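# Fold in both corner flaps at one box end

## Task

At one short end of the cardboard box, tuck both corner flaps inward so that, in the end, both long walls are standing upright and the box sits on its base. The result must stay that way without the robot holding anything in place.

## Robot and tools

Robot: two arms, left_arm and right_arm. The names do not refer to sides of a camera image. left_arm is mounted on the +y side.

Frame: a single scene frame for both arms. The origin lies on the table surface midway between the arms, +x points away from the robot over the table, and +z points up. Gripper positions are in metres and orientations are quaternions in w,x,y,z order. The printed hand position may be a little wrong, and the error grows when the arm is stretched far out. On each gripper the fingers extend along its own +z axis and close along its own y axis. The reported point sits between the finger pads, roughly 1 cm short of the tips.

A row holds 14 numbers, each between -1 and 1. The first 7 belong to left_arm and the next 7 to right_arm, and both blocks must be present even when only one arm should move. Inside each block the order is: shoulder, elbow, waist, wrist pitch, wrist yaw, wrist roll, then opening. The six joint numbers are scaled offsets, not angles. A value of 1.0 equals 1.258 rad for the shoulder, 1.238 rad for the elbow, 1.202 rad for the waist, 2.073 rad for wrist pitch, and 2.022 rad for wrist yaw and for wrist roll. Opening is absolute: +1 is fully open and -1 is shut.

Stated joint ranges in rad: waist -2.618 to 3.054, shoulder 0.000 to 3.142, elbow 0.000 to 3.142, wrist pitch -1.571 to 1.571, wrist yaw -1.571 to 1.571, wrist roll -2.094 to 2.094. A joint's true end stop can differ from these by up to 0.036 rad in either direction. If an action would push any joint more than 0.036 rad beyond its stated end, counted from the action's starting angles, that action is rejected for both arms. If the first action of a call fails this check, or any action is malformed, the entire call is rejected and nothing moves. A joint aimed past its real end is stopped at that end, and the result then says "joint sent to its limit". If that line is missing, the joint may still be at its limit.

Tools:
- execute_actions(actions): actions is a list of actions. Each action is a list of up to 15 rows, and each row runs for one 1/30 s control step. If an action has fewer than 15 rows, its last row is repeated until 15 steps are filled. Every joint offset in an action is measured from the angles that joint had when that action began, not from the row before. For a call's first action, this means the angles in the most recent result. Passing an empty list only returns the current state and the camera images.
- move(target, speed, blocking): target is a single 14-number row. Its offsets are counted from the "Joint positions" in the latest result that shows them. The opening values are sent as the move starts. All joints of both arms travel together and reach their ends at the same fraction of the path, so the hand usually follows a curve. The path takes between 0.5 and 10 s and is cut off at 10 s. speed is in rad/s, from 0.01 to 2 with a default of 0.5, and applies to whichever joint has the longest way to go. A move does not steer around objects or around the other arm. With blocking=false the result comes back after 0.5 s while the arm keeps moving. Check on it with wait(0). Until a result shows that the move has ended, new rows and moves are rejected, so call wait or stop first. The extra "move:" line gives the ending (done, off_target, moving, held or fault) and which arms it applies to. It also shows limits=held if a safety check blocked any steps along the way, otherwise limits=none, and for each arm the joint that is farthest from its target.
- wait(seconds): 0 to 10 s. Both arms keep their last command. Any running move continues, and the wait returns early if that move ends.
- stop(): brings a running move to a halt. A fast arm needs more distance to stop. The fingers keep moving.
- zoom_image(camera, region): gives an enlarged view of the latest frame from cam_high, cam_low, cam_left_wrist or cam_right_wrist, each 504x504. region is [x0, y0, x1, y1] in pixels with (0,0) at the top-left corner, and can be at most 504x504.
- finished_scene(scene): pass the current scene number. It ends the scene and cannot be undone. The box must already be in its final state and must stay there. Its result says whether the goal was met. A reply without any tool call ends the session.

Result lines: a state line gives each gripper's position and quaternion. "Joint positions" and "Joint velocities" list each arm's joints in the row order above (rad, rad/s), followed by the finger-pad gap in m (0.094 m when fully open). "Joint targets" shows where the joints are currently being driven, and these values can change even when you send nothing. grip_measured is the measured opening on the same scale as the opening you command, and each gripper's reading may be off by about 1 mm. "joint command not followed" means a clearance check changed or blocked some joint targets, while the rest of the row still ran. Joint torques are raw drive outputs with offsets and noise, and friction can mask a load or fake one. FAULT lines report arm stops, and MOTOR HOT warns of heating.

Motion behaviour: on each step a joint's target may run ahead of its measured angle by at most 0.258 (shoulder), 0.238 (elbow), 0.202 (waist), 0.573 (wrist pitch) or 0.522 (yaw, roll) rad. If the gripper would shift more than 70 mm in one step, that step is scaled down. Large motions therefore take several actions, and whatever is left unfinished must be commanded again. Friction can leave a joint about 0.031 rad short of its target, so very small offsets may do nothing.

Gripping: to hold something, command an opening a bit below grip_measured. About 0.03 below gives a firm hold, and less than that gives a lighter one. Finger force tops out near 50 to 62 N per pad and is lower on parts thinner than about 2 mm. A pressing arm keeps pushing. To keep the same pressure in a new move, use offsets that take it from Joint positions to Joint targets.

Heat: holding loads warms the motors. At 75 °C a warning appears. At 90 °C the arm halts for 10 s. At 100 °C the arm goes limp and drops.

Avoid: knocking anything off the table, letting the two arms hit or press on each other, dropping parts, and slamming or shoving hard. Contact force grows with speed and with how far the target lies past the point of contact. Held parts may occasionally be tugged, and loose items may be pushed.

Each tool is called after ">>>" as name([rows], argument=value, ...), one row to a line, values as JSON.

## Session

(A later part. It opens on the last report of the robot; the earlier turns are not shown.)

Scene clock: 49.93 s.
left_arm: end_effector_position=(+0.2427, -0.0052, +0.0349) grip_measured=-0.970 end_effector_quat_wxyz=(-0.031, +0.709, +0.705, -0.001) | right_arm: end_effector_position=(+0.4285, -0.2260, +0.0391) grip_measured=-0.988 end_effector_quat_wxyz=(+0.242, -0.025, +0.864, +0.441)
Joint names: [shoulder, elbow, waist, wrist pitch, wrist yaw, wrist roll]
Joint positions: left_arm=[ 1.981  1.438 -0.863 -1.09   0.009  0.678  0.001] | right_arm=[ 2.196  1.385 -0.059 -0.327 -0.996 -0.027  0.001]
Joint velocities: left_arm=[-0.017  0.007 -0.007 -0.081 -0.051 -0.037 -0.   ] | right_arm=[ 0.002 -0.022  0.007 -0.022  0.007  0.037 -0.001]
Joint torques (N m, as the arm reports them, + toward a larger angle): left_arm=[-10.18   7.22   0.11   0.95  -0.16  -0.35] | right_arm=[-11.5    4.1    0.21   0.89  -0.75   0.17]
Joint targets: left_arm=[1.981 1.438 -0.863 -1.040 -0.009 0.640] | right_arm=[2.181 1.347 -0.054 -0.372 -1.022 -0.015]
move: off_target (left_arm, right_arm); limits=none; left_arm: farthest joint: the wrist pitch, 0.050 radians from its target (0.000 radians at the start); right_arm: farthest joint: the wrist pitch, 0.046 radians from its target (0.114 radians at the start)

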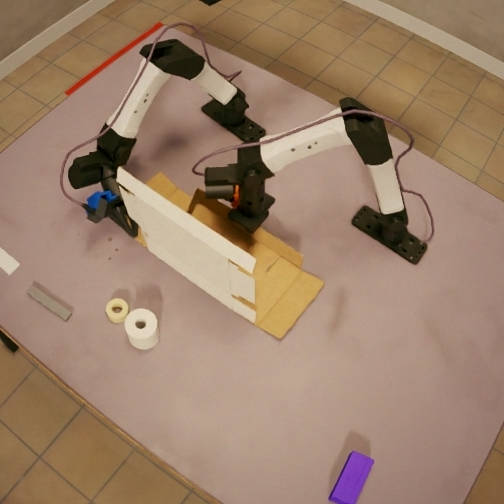

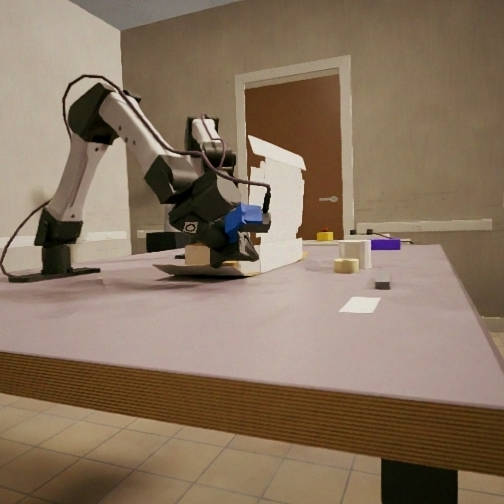

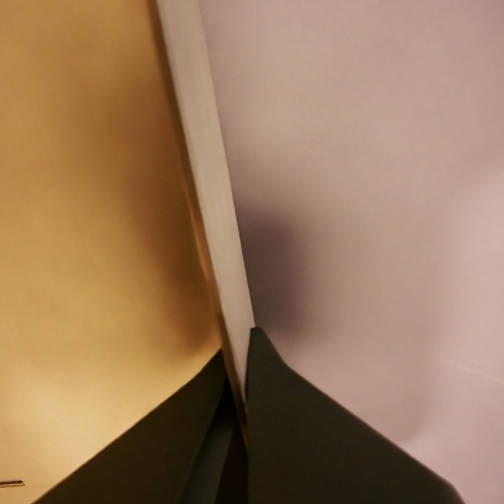

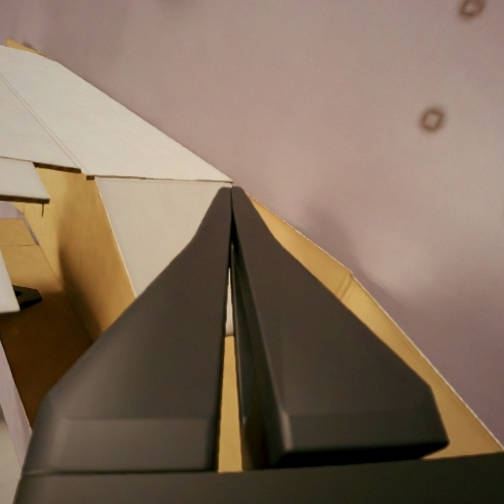

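>>> move(target=[0,0,0,0.02,0,0,-1, 0.04,0,-0.055,-0.02,0,0,-1], speed=0.2)

>>> move(target=[0,0,0,0,0,0,-1, -0.12,-0.2,0,0.045,0,0,-1], speed=0.2)

Scene clock: 54.37 s.
left_arm: end_effector_position=(+0.2455, -0.0094, +0.0347) grip_measured=-0.970 end_effector_quat_wxyz=(-0.021, +0.711, +0.703, -0.003) | right_arm: end_effector_position=(+0.4247, -0.2531, +0.0268) grip_measured=-0.988 end_effector_quat_wxyz=(+0.234, +0.013, +0.867, +0.439)
Joint names: [shoulder, elbow, waist, wrist pitch, wrist yaw, wrist roll]
Joint positions: left_arm=[ 1.981  1.438 -0.863 -1.069  0.011  0.685  0.001] | right_arm=[ 2.221  1.385 -0.119 -0.353 -0.996 -0.028  0.001]
Joint velocities: left_arm=[ 0.007  0.007 -0.002  0.051  0.066 -0.022 -0.001] | right_arm=[ 0.002 -0.012 -0.002 -0.11   0.022 -0.051 -0.001]
Joint torques (N m, as the arm reports them, + toward a larger angle): left_arm=[-10.22   7.32  -0.01   0.69  -0.03  -0.06] | right_arm=[-8.93  6.8  -0.79  1.12 -0.49  0.06]
Joint targets: left_arm=[1.981 1.438 -0.863 -1.048 0.009 0.678] | right_arm=[2.247 1.385 -0.125 -0.368 -0.996 -0.027]
move: off_target (left_arm, right_arm); limits=none; left_arm: farthest joint: the wrist pitch, 0.021 radians from its target (0.041 radians at the start); right_arm: farthest joint: the shoulder, 0.025 radians from its target (0.050 radians at the start)

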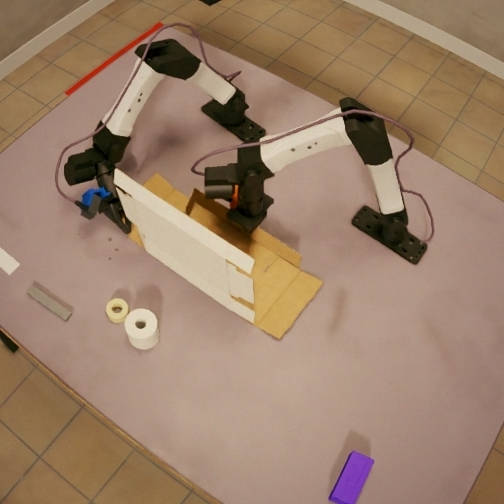

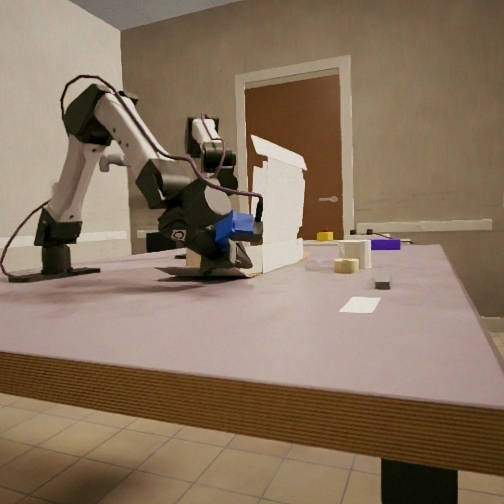

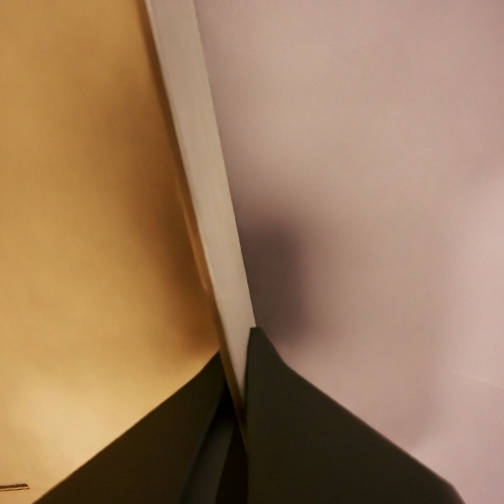

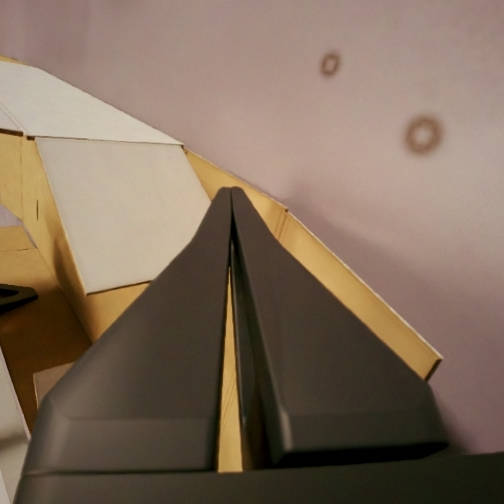

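Scene clock: 56.13 s.
left_arm: end_effector_position=(+0.2452, -0.0090, +0.0347) grip_measured=-0.970 end_effector_quat_wxyz=(-0.022, +0.711, +0.703, -0.003) | right_arm: end_effector_position=(+0.3819, -0.2414, +0.0260) grip_measured=-0.988 end_effector_quat_wxyz=(+0.230, +0.016, +0.868, +0.440)
Joint names: [shoulder, elbow, waist, wrist pitch, wrist yaw, wrist roll]
Joint positions: left_arm=[ 1.981  1.438 -0.863 -1.071  0.011  0.685  0.001] | right_arm=[ 2.09   1.16  -0.119 -0.268 -0.995 -0.028  0.001]
Joint velocities: left_arm=[-0.017 -0.017 -0.002 -0.037  0.022 -0.022 -0.   ] | right_arm=[-0.017 -0.012 -0.007  0.022  0.051 -0.007 -0.001]
Joint torques (N m, as the arm reports them, + toward a larger angle): left_arm=[-10.18   7.22   0.05   0.46  -0.01   0.04] | right_arm=[-10.56   4.68  -0.2    1.38  -0.51   0.07]
Joint targets: left_arm=[1.981 1.438 -0.863 -1.069 0.011 0.684] | right_arm=[2.070 1.138 -0.119 -0.260 -0.996 -0.028]
move: off_target (right_arm); limits=none; left_arm: farthest joint: the wrist pitch, 0.002 radians from its target (0.000 radians at the start); right_arm: farthest joint: the elbow, 0.023 radians from its target (0.248 radians at the start)

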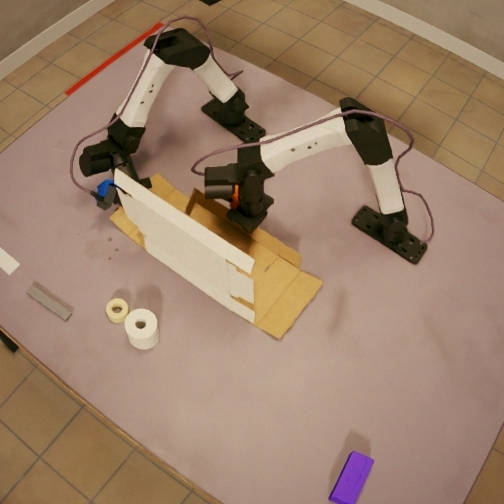

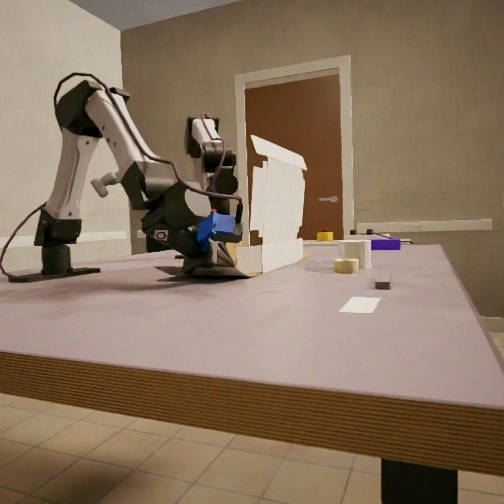

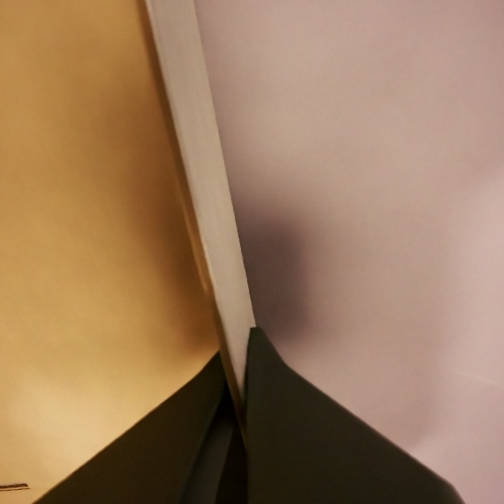

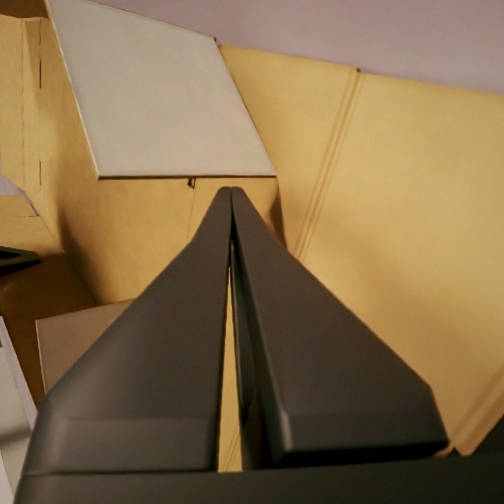

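>>> move(target=[0,0,0,0,0,0,-1, 0,0,-0.03,0,0,0,-1], speed=0.2)

>>> move(target=[0,0,0,0,0,0,-1, 0.07,0.125,0,-0.03,0,0,-1], speed=0.2)

>>> move(target=[0,0,0,0,0,0,-1, -0.06,-0.1,0.16,0.02,0,0,-1], speed=0.15)

Scene clock: 62.10 s.
left_arm: end_effector_position=(+0.2452, -0.0090, +0.0347) grip_measured=-0.970 end_effector_quat_wxyz=(-0.022, +0.711, +0.703, -0.003) | right_arm: end_effector_position=(+0.3827, -0.2530, +0.0261) grip_measured=-0.988 end_effector_quat_wxyz=(+0.236, +0.027, +0.868, +0.437)
Joint names: [shoulder, elbow, waist, wrist pitch, wrist yaw, wrist roll]
Joint positions: left_arm=[ 1.981  1.438 -0.863 -1.071  0.011  0.685  0.001] | right_arm=[ 2.09   1.16  -0.145 -0.268 -0.995 -0.028  0.001]
Joint velocities: left_arm=[-0.002 -0.002 -0.007  0.022  0.007 -0.007 -0.001] | right_arm=[-0.022  0.002  0.012 -0.125 -0.007 -0.037 -0.001]
Joint torques (N m, as the arm reports them, + toward a larger angle): left_arm=[-10.31   7.25  -0.03   0.42  -0.03   0.  ] | right_arm=[-9.3   6.44 -1.1   1.29 -0.5   0.06]
Joint targets: left_arm=[1.981 1.438 -0.863 -1.071 0.011 0.685] | right_arm=[2.090 1.160 -0.155 -0.268 -0.995 -0.028]
move: done; limits=none; left_arm: farthest joint: the waist, 0.000 radians from its target (0.000 radians at the start); right_arm: farthest joint: the waist, 0.010 radians from its target (0.036 radians at the start)

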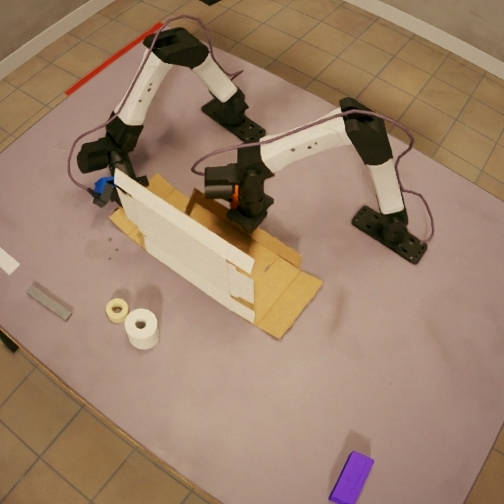

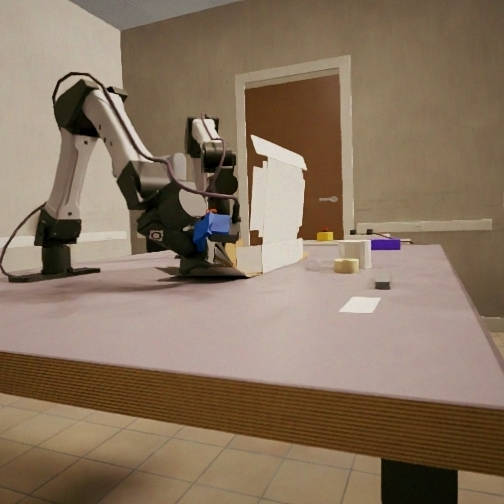

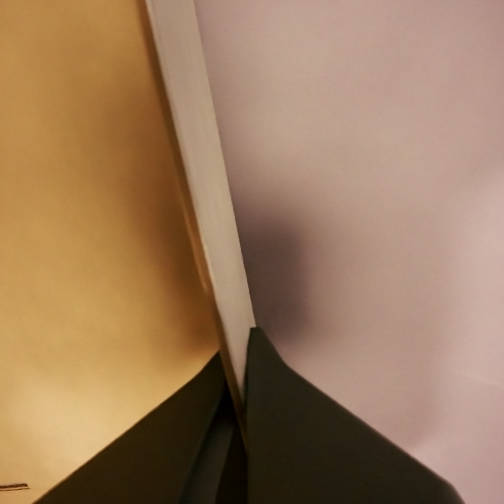

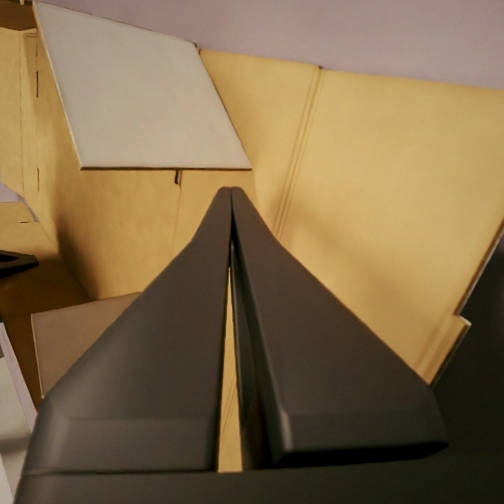

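Scene clock: 63.43 s.
left_arm: end_effector_position=(+0.2452, -0.0090, +0.0347) grip_measured=-0.970 end_effector_quat_wxyz=(-0.022, +0.711, +0.703, -0.003) | right_arm: end_effector_position=(+0.4110, -0.2615, +0.0352) grip_measured=-0.988 end_effector_quat_wxyz=(+0.248, +0.020, +0.866, +0.434)
Joint names: [shoulder, elbow, waist, wrist pitch, wrist yaw, wrist roll]
Joint positions: left_arm=[ 1.981  1.438 -0.863 -1.071  0.011  0.685  0.001] | right_arm=[ 2.15   1.297 -0.145 -0.316 -0.995 -0.028  0.001]
Joint velocities: left_arm=[-0.017 -0.002 -0.002 -0.051 -0.007 -0.037 -0.   ] | right_arm=[-0.012  0.002 -0.002 -0.037 -0.022  0.007 -0.001]
Joint torques (N m, as the arm reports them, + toward a larger angle): left_arm=[-10.26   7.21  -0.03   0.41  -0.02   0.03] | right_arm=[-8.26  8.2  -0.25  1.23 -0.49  0.06]
Joint targets: left_arm=[1.981 1.438 -0.863 -1.071 0.011 0.685] | right_arm=[2.178 1.315 -0.145 -0.330 -0.995 -0.028]
move: off_target (right_arm); limits=none; left_arm: farthest joint: the waist, 0.000 radians from its target (0.000 radians at the start); right_arm: farthest joint: the shoulder, 0.028 radians from its target (0.088 radians at the start)

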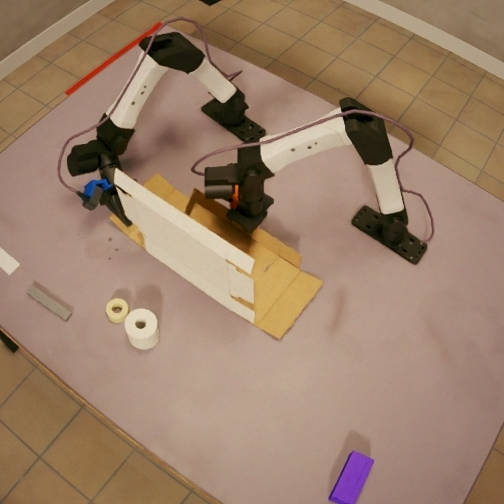

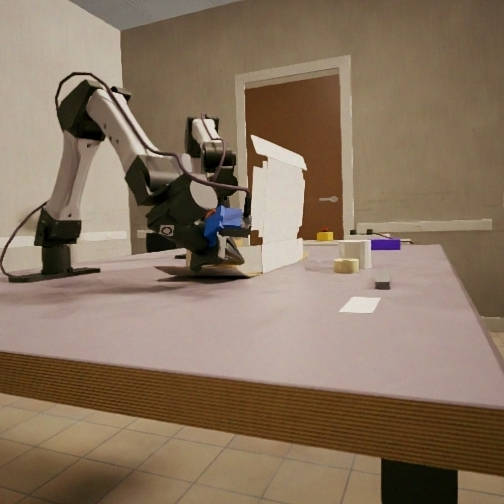

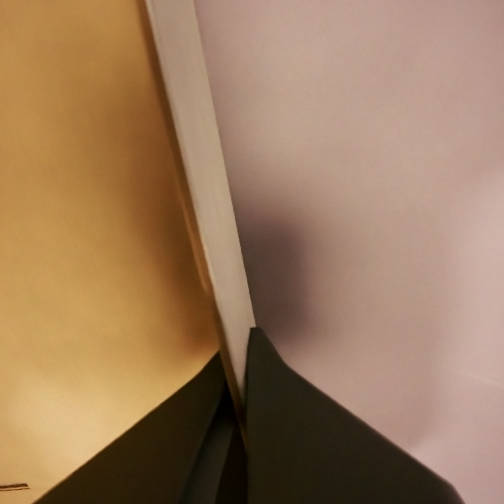

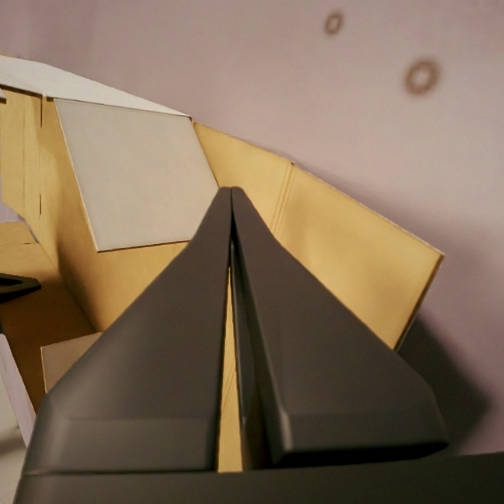

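Scene clock: 65.10 s.
left_arm: end_effector_position=(+0.2359, +0.0086, +0.0363) grip_measured=-0.970 end_effector_quat_wxyz=(-0.061, +0.700, +0.712, +0.008) | right_arm: end_effector_position=(+0.3997, -0.1967, +0.0421) grip_measured=-0.988 end_effector_quat_wxyz=(+0.248, -0.061, +0.869, +0.423)
Joint names: [shoulder, elbow, waist, wrist pitch, wrist yaw, wrist roll]
Joint positions: left_arm=[ 1.981  1.438 -0.859 -1.151 -0.002  0.66   0.001] | right_arm=[ 2.078  1.215  0.005 -0.234 -0.948 -0.037  0.001]
Joint velocities: left_arm=[ 0.007  0.002  0.012 -0.022  0.007  0.007 -0.001] | right_arm=[ 0.017 -0.007 -0.007 -0.051 -0.022 -0.007 -0.001]
Joint torques (N m, as the arm reports them, + toward a larger angle): left_arm=[-10.14   7.13  -0.39   1.16   0.1    0.25] | right_arm=[-9.75  3.63  3.71  1.03 -0.96  0.16]
Joint targets: left_arm=[1.981 1.438 -0.863 -1.071 0.011 0.685] | right_arm=[2.074 1.173 0.047 -0.275 -0.995 -0.027]
move: off_target (left_arm, right_arm); limits=none; left_arm: farthest joint: the wrist pitch, 0.080 radians from its target (0.000 radians at the start); right_arm: farthest joint: the wrist yaw, 0.047 radians from its target (0.000 radians at the start)

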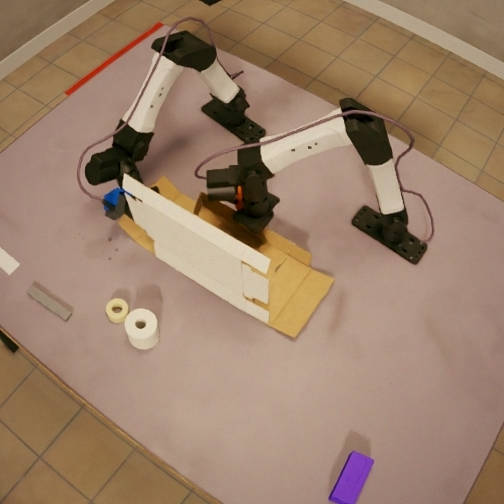

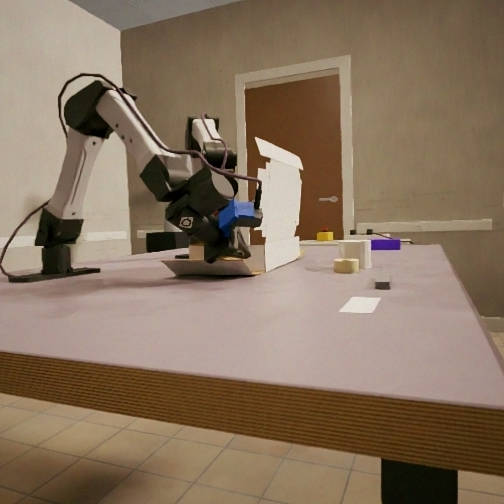

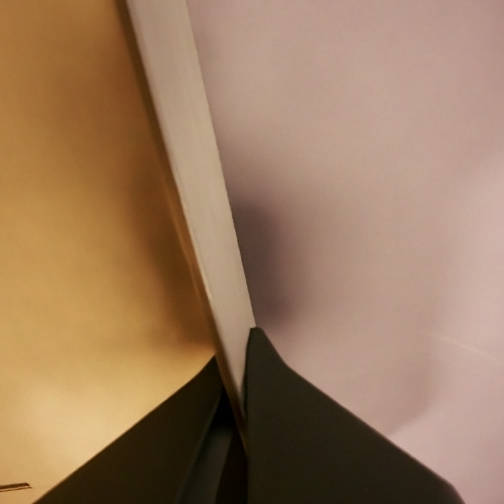

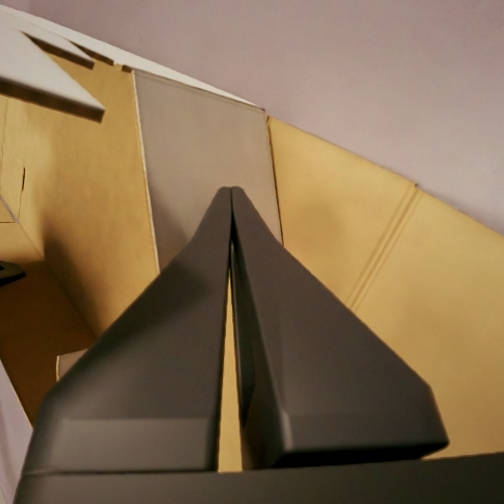

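>>> move(target=[0,0,0,0,0,0,-1, 0,0,-0.12,0,0,0,-1], speed=0.2)

>>> move(target=[0,0,0,0.06,0,0,-1, 0.2,0.35,0,-0.33,-0.05,0,-1], speed=0.3)

Scene clock: 70.27 s.
left_arm: end_effector_position=(+0.2369, +0.0075, +0.0362) grip_measured=-0.970 end_effector_quat_wxyz=(-0.058, +0.698, +0.714, +0.008) | right_arm: end_effector_position=(+0.4064, -0.2584, +0.0425) grip_measured=-0.988 end_effector_quat_wxyz=(+0.278, -0.003, +0.871, +0.405)
Joint names: [shoulder, elbow, waist, wrist pitch, wrist yaw, wrist roll]
Joint positions: left_arm=[ 1.981  1.438 -0.859 -1.145 -0.003  0.654  0.001] | right_arm=[ 2.078  1.215 -0.131 -0.231 -0.949 -0.038  0.001]
Joint velocities: left_arm=[ 0.002  0.002 -0.012  0.051 -0.037  0.007 -0.001] | right_arm=[ 0.027 -0.022  0.002 -0.037 -0.037 -0.007 -0.   ]
Joint torques (N m, as the arm reports them, + toward a larger angle): left_arm=[-10.2    7.06   0.05   0.17  -0.01   0.06] | right_arm=[-9.53  6.91 -1.    1.43 -0.44  0.08]
Joint targets: left_arm=[1.981 1.438 -0.859 -1.151 -0.002 0.660] | right_arm=[2.078 1.215 -0.139 -0.234 -0.947 -0.038]
move: done; limits=none; left_arm: farthest joint: the wrist pitch, 0.006 radians from its target (0.000 radians at the start); right_arm: farthest joint: the waist, 0.008 radians from its target (0.144 radians at the start)

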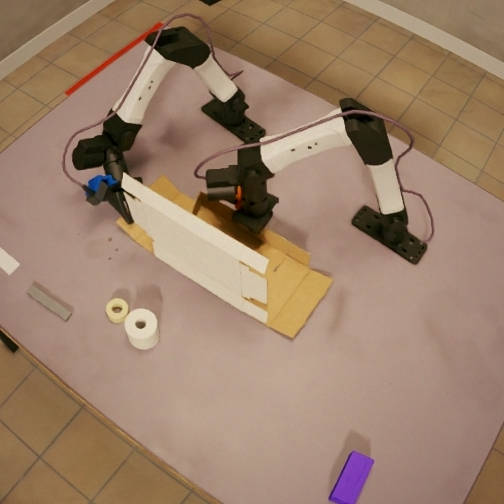

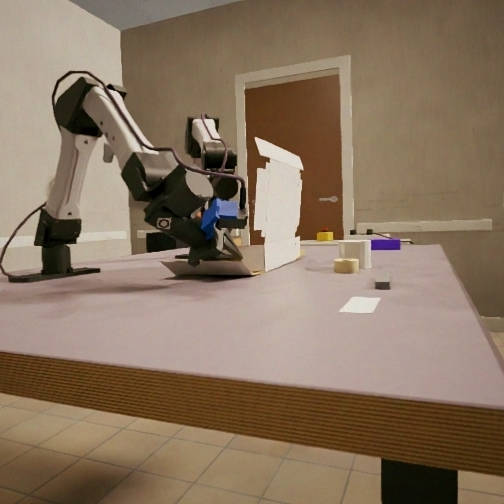

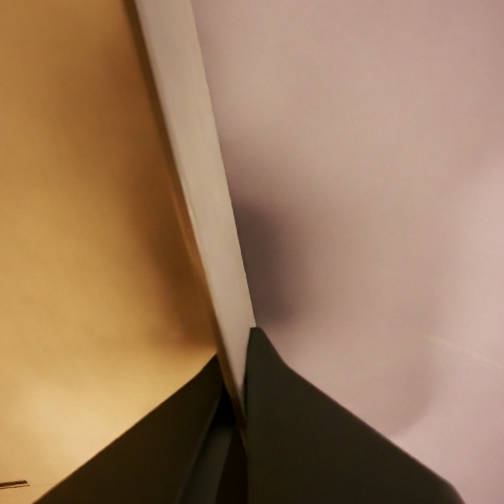

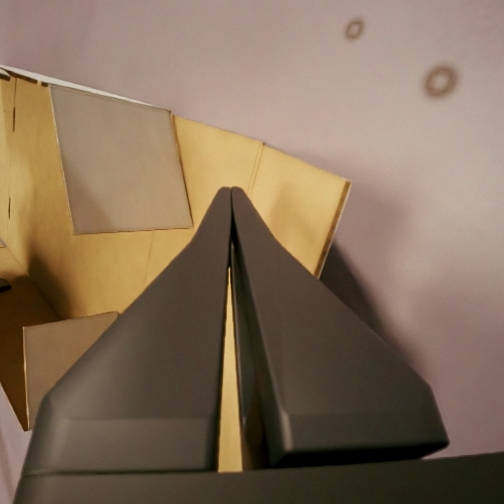

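Scene clock: 73.23 s.
left_arm: end_effector_position=(+0.2458, -0.0031, +0.0349) grip_measured=-0.970 end_effector_quat_wxyz=(-0.030, +0.699, +0.715, +0.006) | right_arm: end_effector_position=(+0.4006, -0.2474, +0.0446) grip_measured=-0.988 end_effector_quat_wxyz=(+0.077, +0.106, +0.860, +0.493)
Joint names: [shoulder, elbow, waist, wrist pitch, wrist yaw, wrist roll]
Joint positions: left_arm=[ 1.981  1.438 -0.859 -1.088 -0.005  0.654  0.001] | right_arm=[ 2.301  1.629 -0.131 -0.903 -1.046 -0.038  0.001]
Joint velocities: left_arm=[-0.002 -0.012 -0.007  0.022 -0.022  0.022  0.   ] | right_arm=[ 0.007 -0.012 -0.002  0.007 -0.007 -0.022 -0.   ]
Joint torques (N m, as the arm reports them, + toward a larger angle): left_arm=[-10.18   7.23  -0.11   1.19   0.01   0.04] | right_arm=[-9.22  8.2  -0.22  0.45 -0.59  0.05]
Joint targets: left_arm=[1.981 1.438 -0.859 -1.021 -0.003 0.654] | right_arm=[2.329 1.648 -0.131 -0.915 -1.050 -0.038]
move: off_target (left_arm, right_arm); limits=none; left_arm: farthest joint: the wrist pitch, 0.068 radians from its target (0.125 radians at the start); right_arm: farthest joint: the shoulder, 0.029 radians from its target (0.252 radians at the start)

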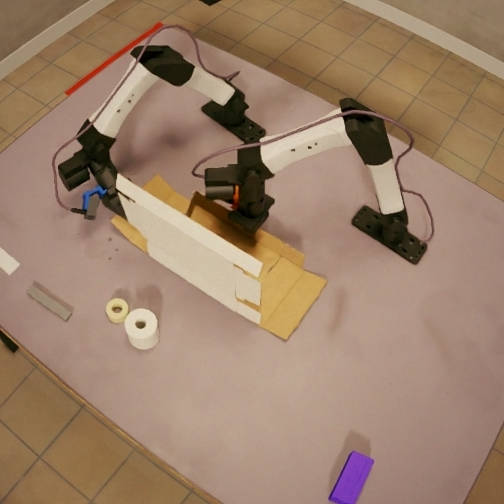

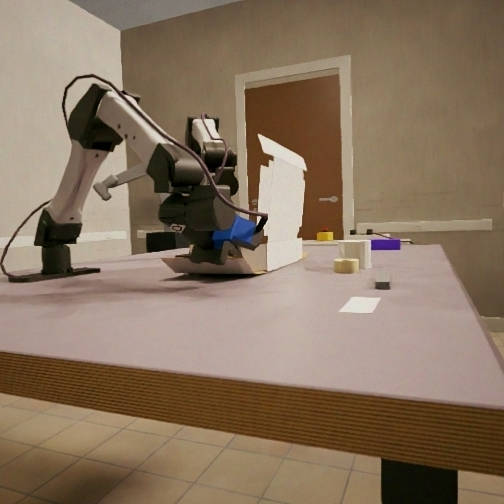

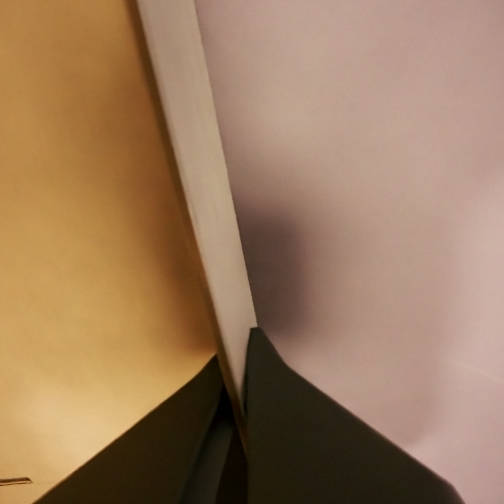

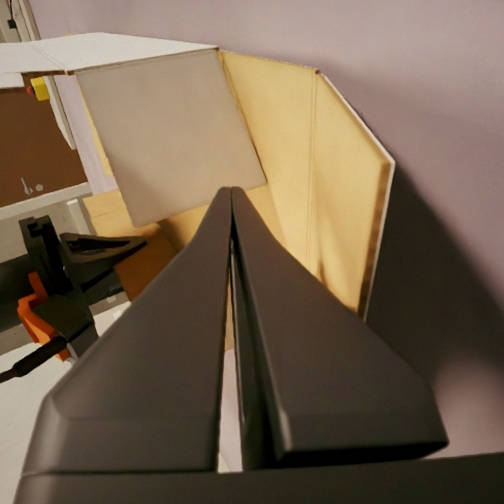

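>>> move(target=[0,0,0,0,0,0,-1, 0.03,0,0,0.06,0,0,-1], speed=0.2)

>>> move(target=[0,0,0,0,0,0,-1, 0,0,0.13,-0.05,0,0,-1], speed=0.12)

Scene clock: 78.00 s.
left_arm: end_effector_position=(+0.2452, -0.0023, +0.0350) grip_measured=-0.970 end_effector_quat_wxyz=(-0.032, +0.699, +0.715, +0.006) | right_arm: end_effector_position=(+0.4183, -0.2525, +0.0456) grip_measured=-0.988 end_effector_quat_wxyz=(+0.126, +0.077, +0.862, +0.485)
Joint names: [shoulder, elbow, waist, wrist pitch, wrist yaw, wrist roll]
Joint positions: left_arm=[ 1.981  1.438 -0.859 -1.093 -0.005  0.654  0.001] | right_arm=[ 2.301  1.629 -0.131 -0.788 -1.046 -0.038  0.001]
Joint velocities: left_arm=[-0.002 -0.002 -0.007  0.037 -0.095 -0.007 -0.001] | right_arm=[-0.007  0.007  0.012 -0.007  0.007 -0.051 -0.   ]
Joint torques (N m, as the arm reports them, + toward a larger angle): left_arm=[-10.11   7.21   0.02   0.43  -0.02   0.02] | right_arm=[-8.82  6.87 -0.2   0.9  -0.55  0.06]
Joint targets: left_arm=[1.981 1.438 -0.859 -1.089 -0.005 0.654] | right_arm=[2.338 1.629 -0.131 -0.779 -1.045 -0.038]
move: off_target (right_arm); limits=none; left_arm: farthest joint: the wrist pitch, 0.005 radians from its target (0.000 radians at the start); right_arm: farthest joint: the shoulder, 0.038 radians from its target (0.038 radians at the start)

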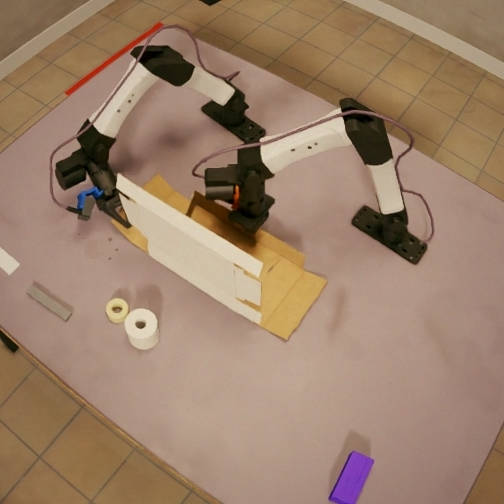

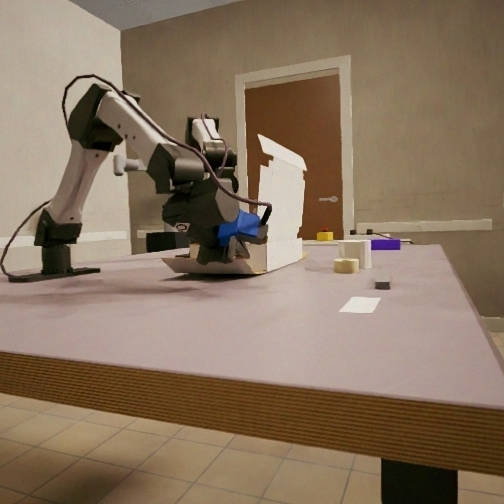

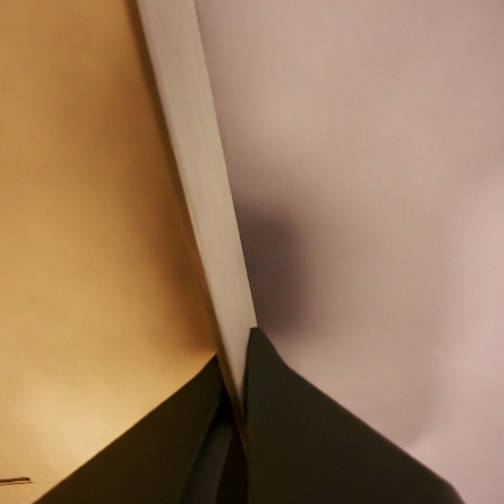

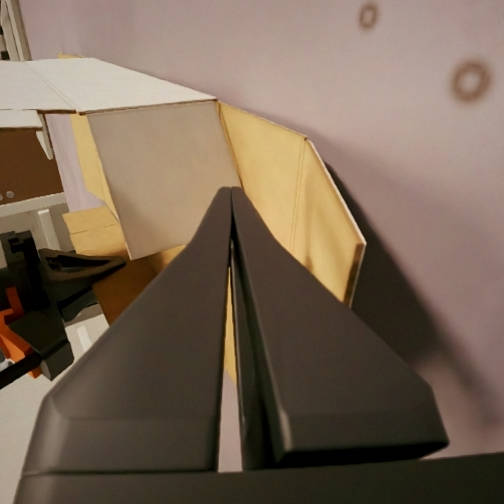

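Scene clock: 79.60 s.
left_arm: end_effector_position=(+0.2369, +0.0085, +0.0362) grip_measured=-0.970 end_effector_quat_wxyz=(-0.059, +0.691, +0.720, +0.011) | right_arm: end_effector_position=(+0.4046, -0.1973, +0.0425) grip_measured=-0.988 end_effector_quat_wxyz=(+0.076, +0.038, +0.869, +0.487)
Joint names: [shoulder, elbow, waist, wrist pitch, wrist yaw, wrist roll]
Joint positions: left_arm=[ 1.981  1.438 -0.859 -1.148 -0.006  0.636  0.001] | right_arm=[ 2.301  1.629 -0.012 -0.839 -1.03  -0.041  0.001]
Joint velocities: left_arm=[-0.002 -0.007  0.017  0.007 -0.007 -0.007 -0.   ] | right_arm=[ 0.002 -0.012 -0.002 -0.007 -0.051 -0.037 -0.   ]
Joint torques (N m, as the arm reports them, + toward a larger angle): left_arm=[-10.05   7.04  -0.01   0.89  -0.01   0.2 ] | right_arm=[-11.05   6.79   3.27   0.13  -0.71   0.08]
Joint targets: left_arm=[1.981 1.438 -0.859 -1.092 -0.005 0.655] | right_arm=[2.301 1.629 0.025 -0.892 -1.045 -0.038]
move: off_target (left_arm, right_arm); limits=none; left_arm: farthest joint: the wrist pitch, 0.055 radians from its target (0.000 radians at the start); right_arm: farthest joint: the wrist pitch, 0.053 radians from its target (0.103 radians at the start)

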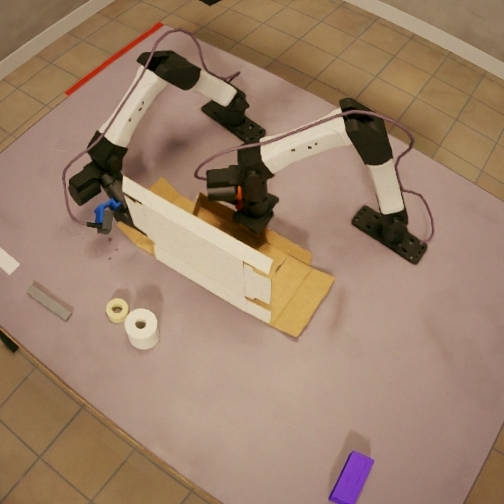

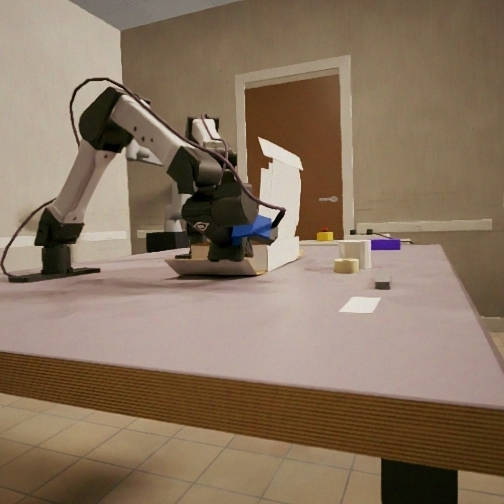

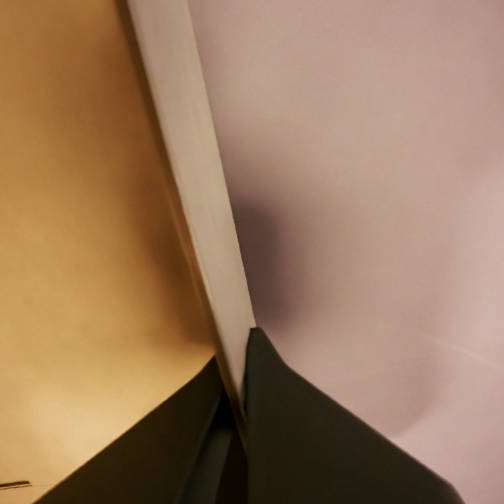

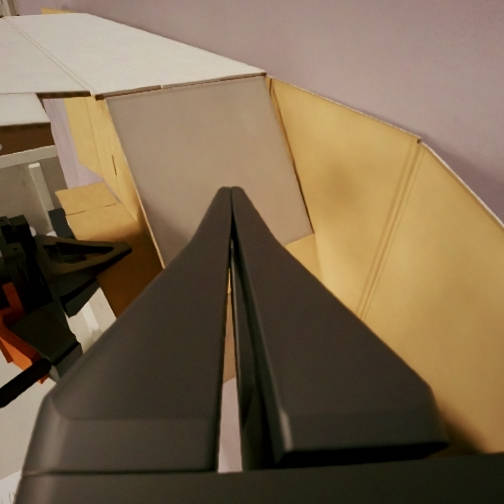

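>>> move(target=[0,0,0,0,0,0,-1, -0.08,0,-0.1,0,0,0,-1], speed=0.2)

>>> move(target=[0,0,0,0.06,0,0,-1, -0.3,-0.33,0.13,0.215,0.31,0.7,-1], speed=0.5)

Scene clock: 90.17 s.
left_arm: end_effector_position=(+0.2374, +0.0077, +0.0361) grip_measured=-0.970 end_effector_quat_wxyz=(-0.057, +0.690, +0.721, +0.011) | right_arm: end_effector_position=(+0.4151, -0.2512, +0.0785) grip_measured=-0.988 end_effector_quat_wxyz=(+0.142, +0.065, +0.866, +0.474)
Joint names: [shoulder, elbow, waist, wrist pitch, wrist yaw, wrist roll]
Joint positions: left_arm=[ 1.981  1.438 -0.859 -1.144 -0.006  0.632  0.001] | right_arm=[ 2.214  1.629 -0.127 -0.836 -1.029 -0.041  0.001]
Joint velocities: left_arm=[-0.007 -0.002 -0.007  0.007  0.007  0.051 -0.001] | right_arm=[ 0.012 -0.022 -0.017 -0.037  0.007 -0.037 -0.   ]
Joint torques (N m, as the arm reports them, + toward a larger angle): left_arm=[-10.07   7.08  -0.07   0.2   -0.02   0.08] | right_arm=[-11.61   7.13  -0.63   0.85  -0.55   0.06]
Joint targets: left_arm=[1.981 1.438 -0.859 -1.148 -0.006 0.636] | right_arm=[2.200 1.629 -0.132 -0.839 -1.030 -0.041]
move: done; limits=none; left_arm: farthest joint: the wrist pitch, 0.004 radians from its target (0.000 radians at the start); right_arm: farthest joint: the shoulder, 0.014 radians from its target (0.100 radians at the start)

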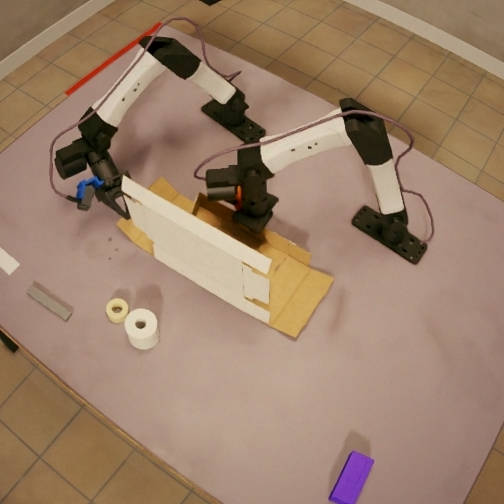

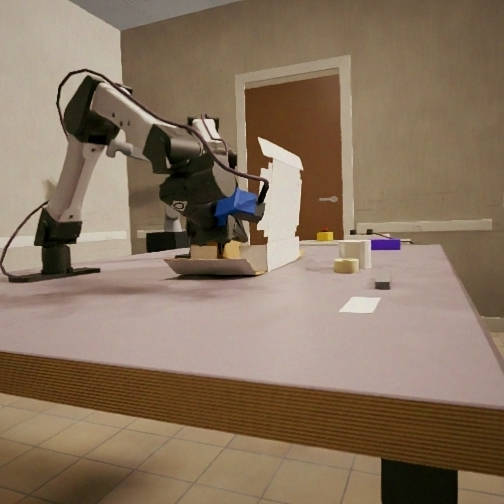

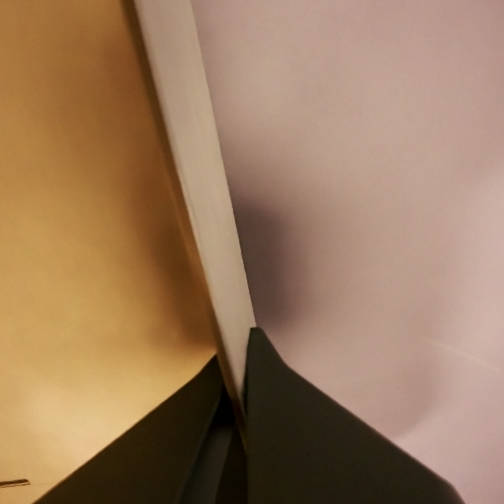

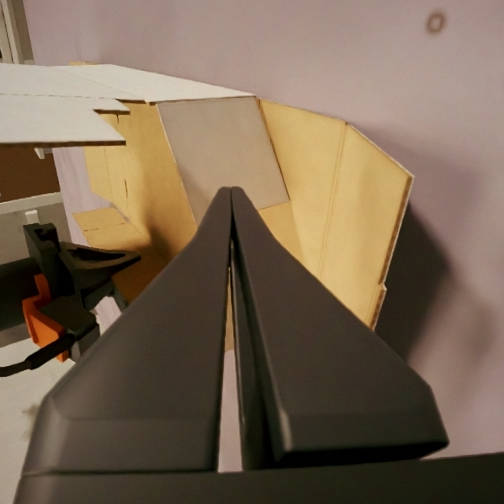

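Scene clock: 93.77 s.
left_arm: end_effector_position=(+0.2462, -0.0032, +0.0349) grip_measured=-0.970 end_effector_quat_wxyz=(-0.029, +0.691, +0.722, +0.007) | right_arm: end_effector_position=(+0.4096, -0.2641, +0.0793) grip_measured=-0.988 end_effector_quat_wxyz=(+0.109, +0.599, +0.728, +0.316)
Joint names: [shoulder, elbow, waist, wrist pitch, wrist yaw, wrist roll]
Joint positions: left_arm=[ 1.981  1.438 -0.859 -1.087 -0.006  0.632  0.001] | right_arm=[ 1.856  1.245  0.019 -0.397 -0.408  1.365  0.001]
Joint velocities: left_arm=[-0.002  0.012 -0.002 -0.007  0.051 -0.022 -0.001] | right_arm=[-0.007 -0.012 -0.017 -0.095  0.007 -0.037  0.   ]
Joint torques (N m, as the arm reports them, + toward a larger angle): left_arm=[-10.13   7.11   0.05   1.21  -0.02   0.03] | right_arm=[-9.73  5.96  0.75  1.78 -0.09  0.16]
Joint targets: left_arm=[1.981 1.438 -0.859 -1.020 -0.006 0.632] | right_arm=[1.837 1.220 0.029 -0.390 -0.402 1.374]
move: off_target (left_arm, right_arm); limits=none; left_arm: farthest joint: the wrist pitch, 0.068 radians from its target (0.125 radians at the start); right_arm: farthest joint: the elbow, 0.024 radians from its target (0.408 radians at the start)

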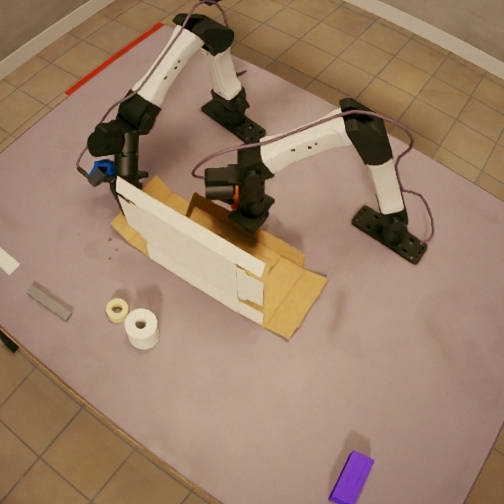

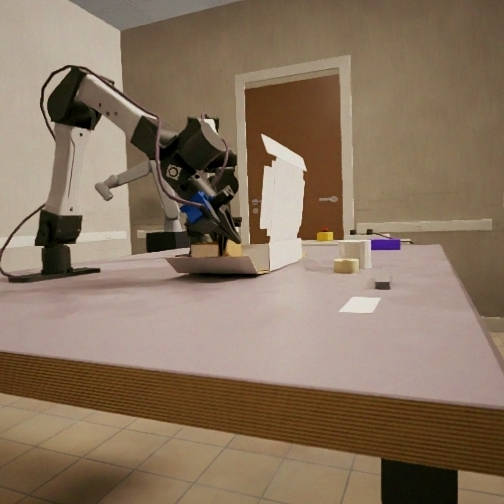

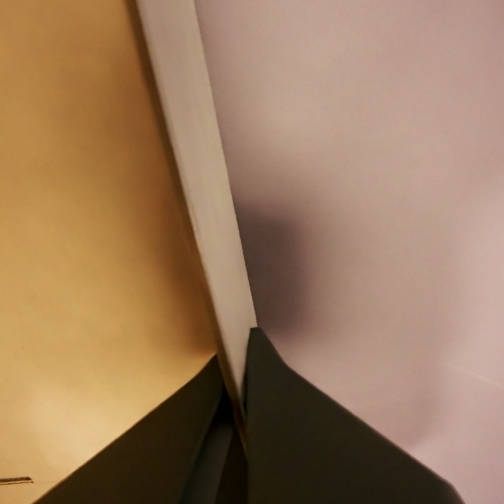

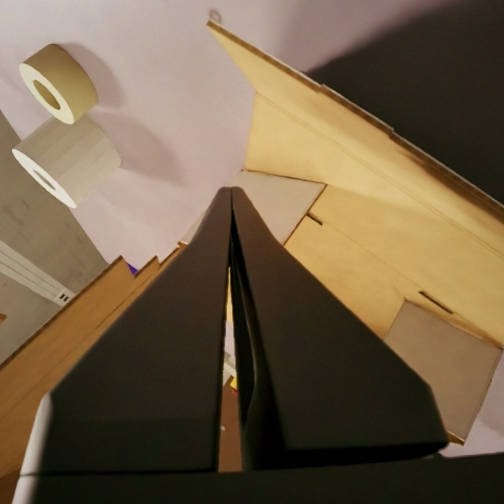

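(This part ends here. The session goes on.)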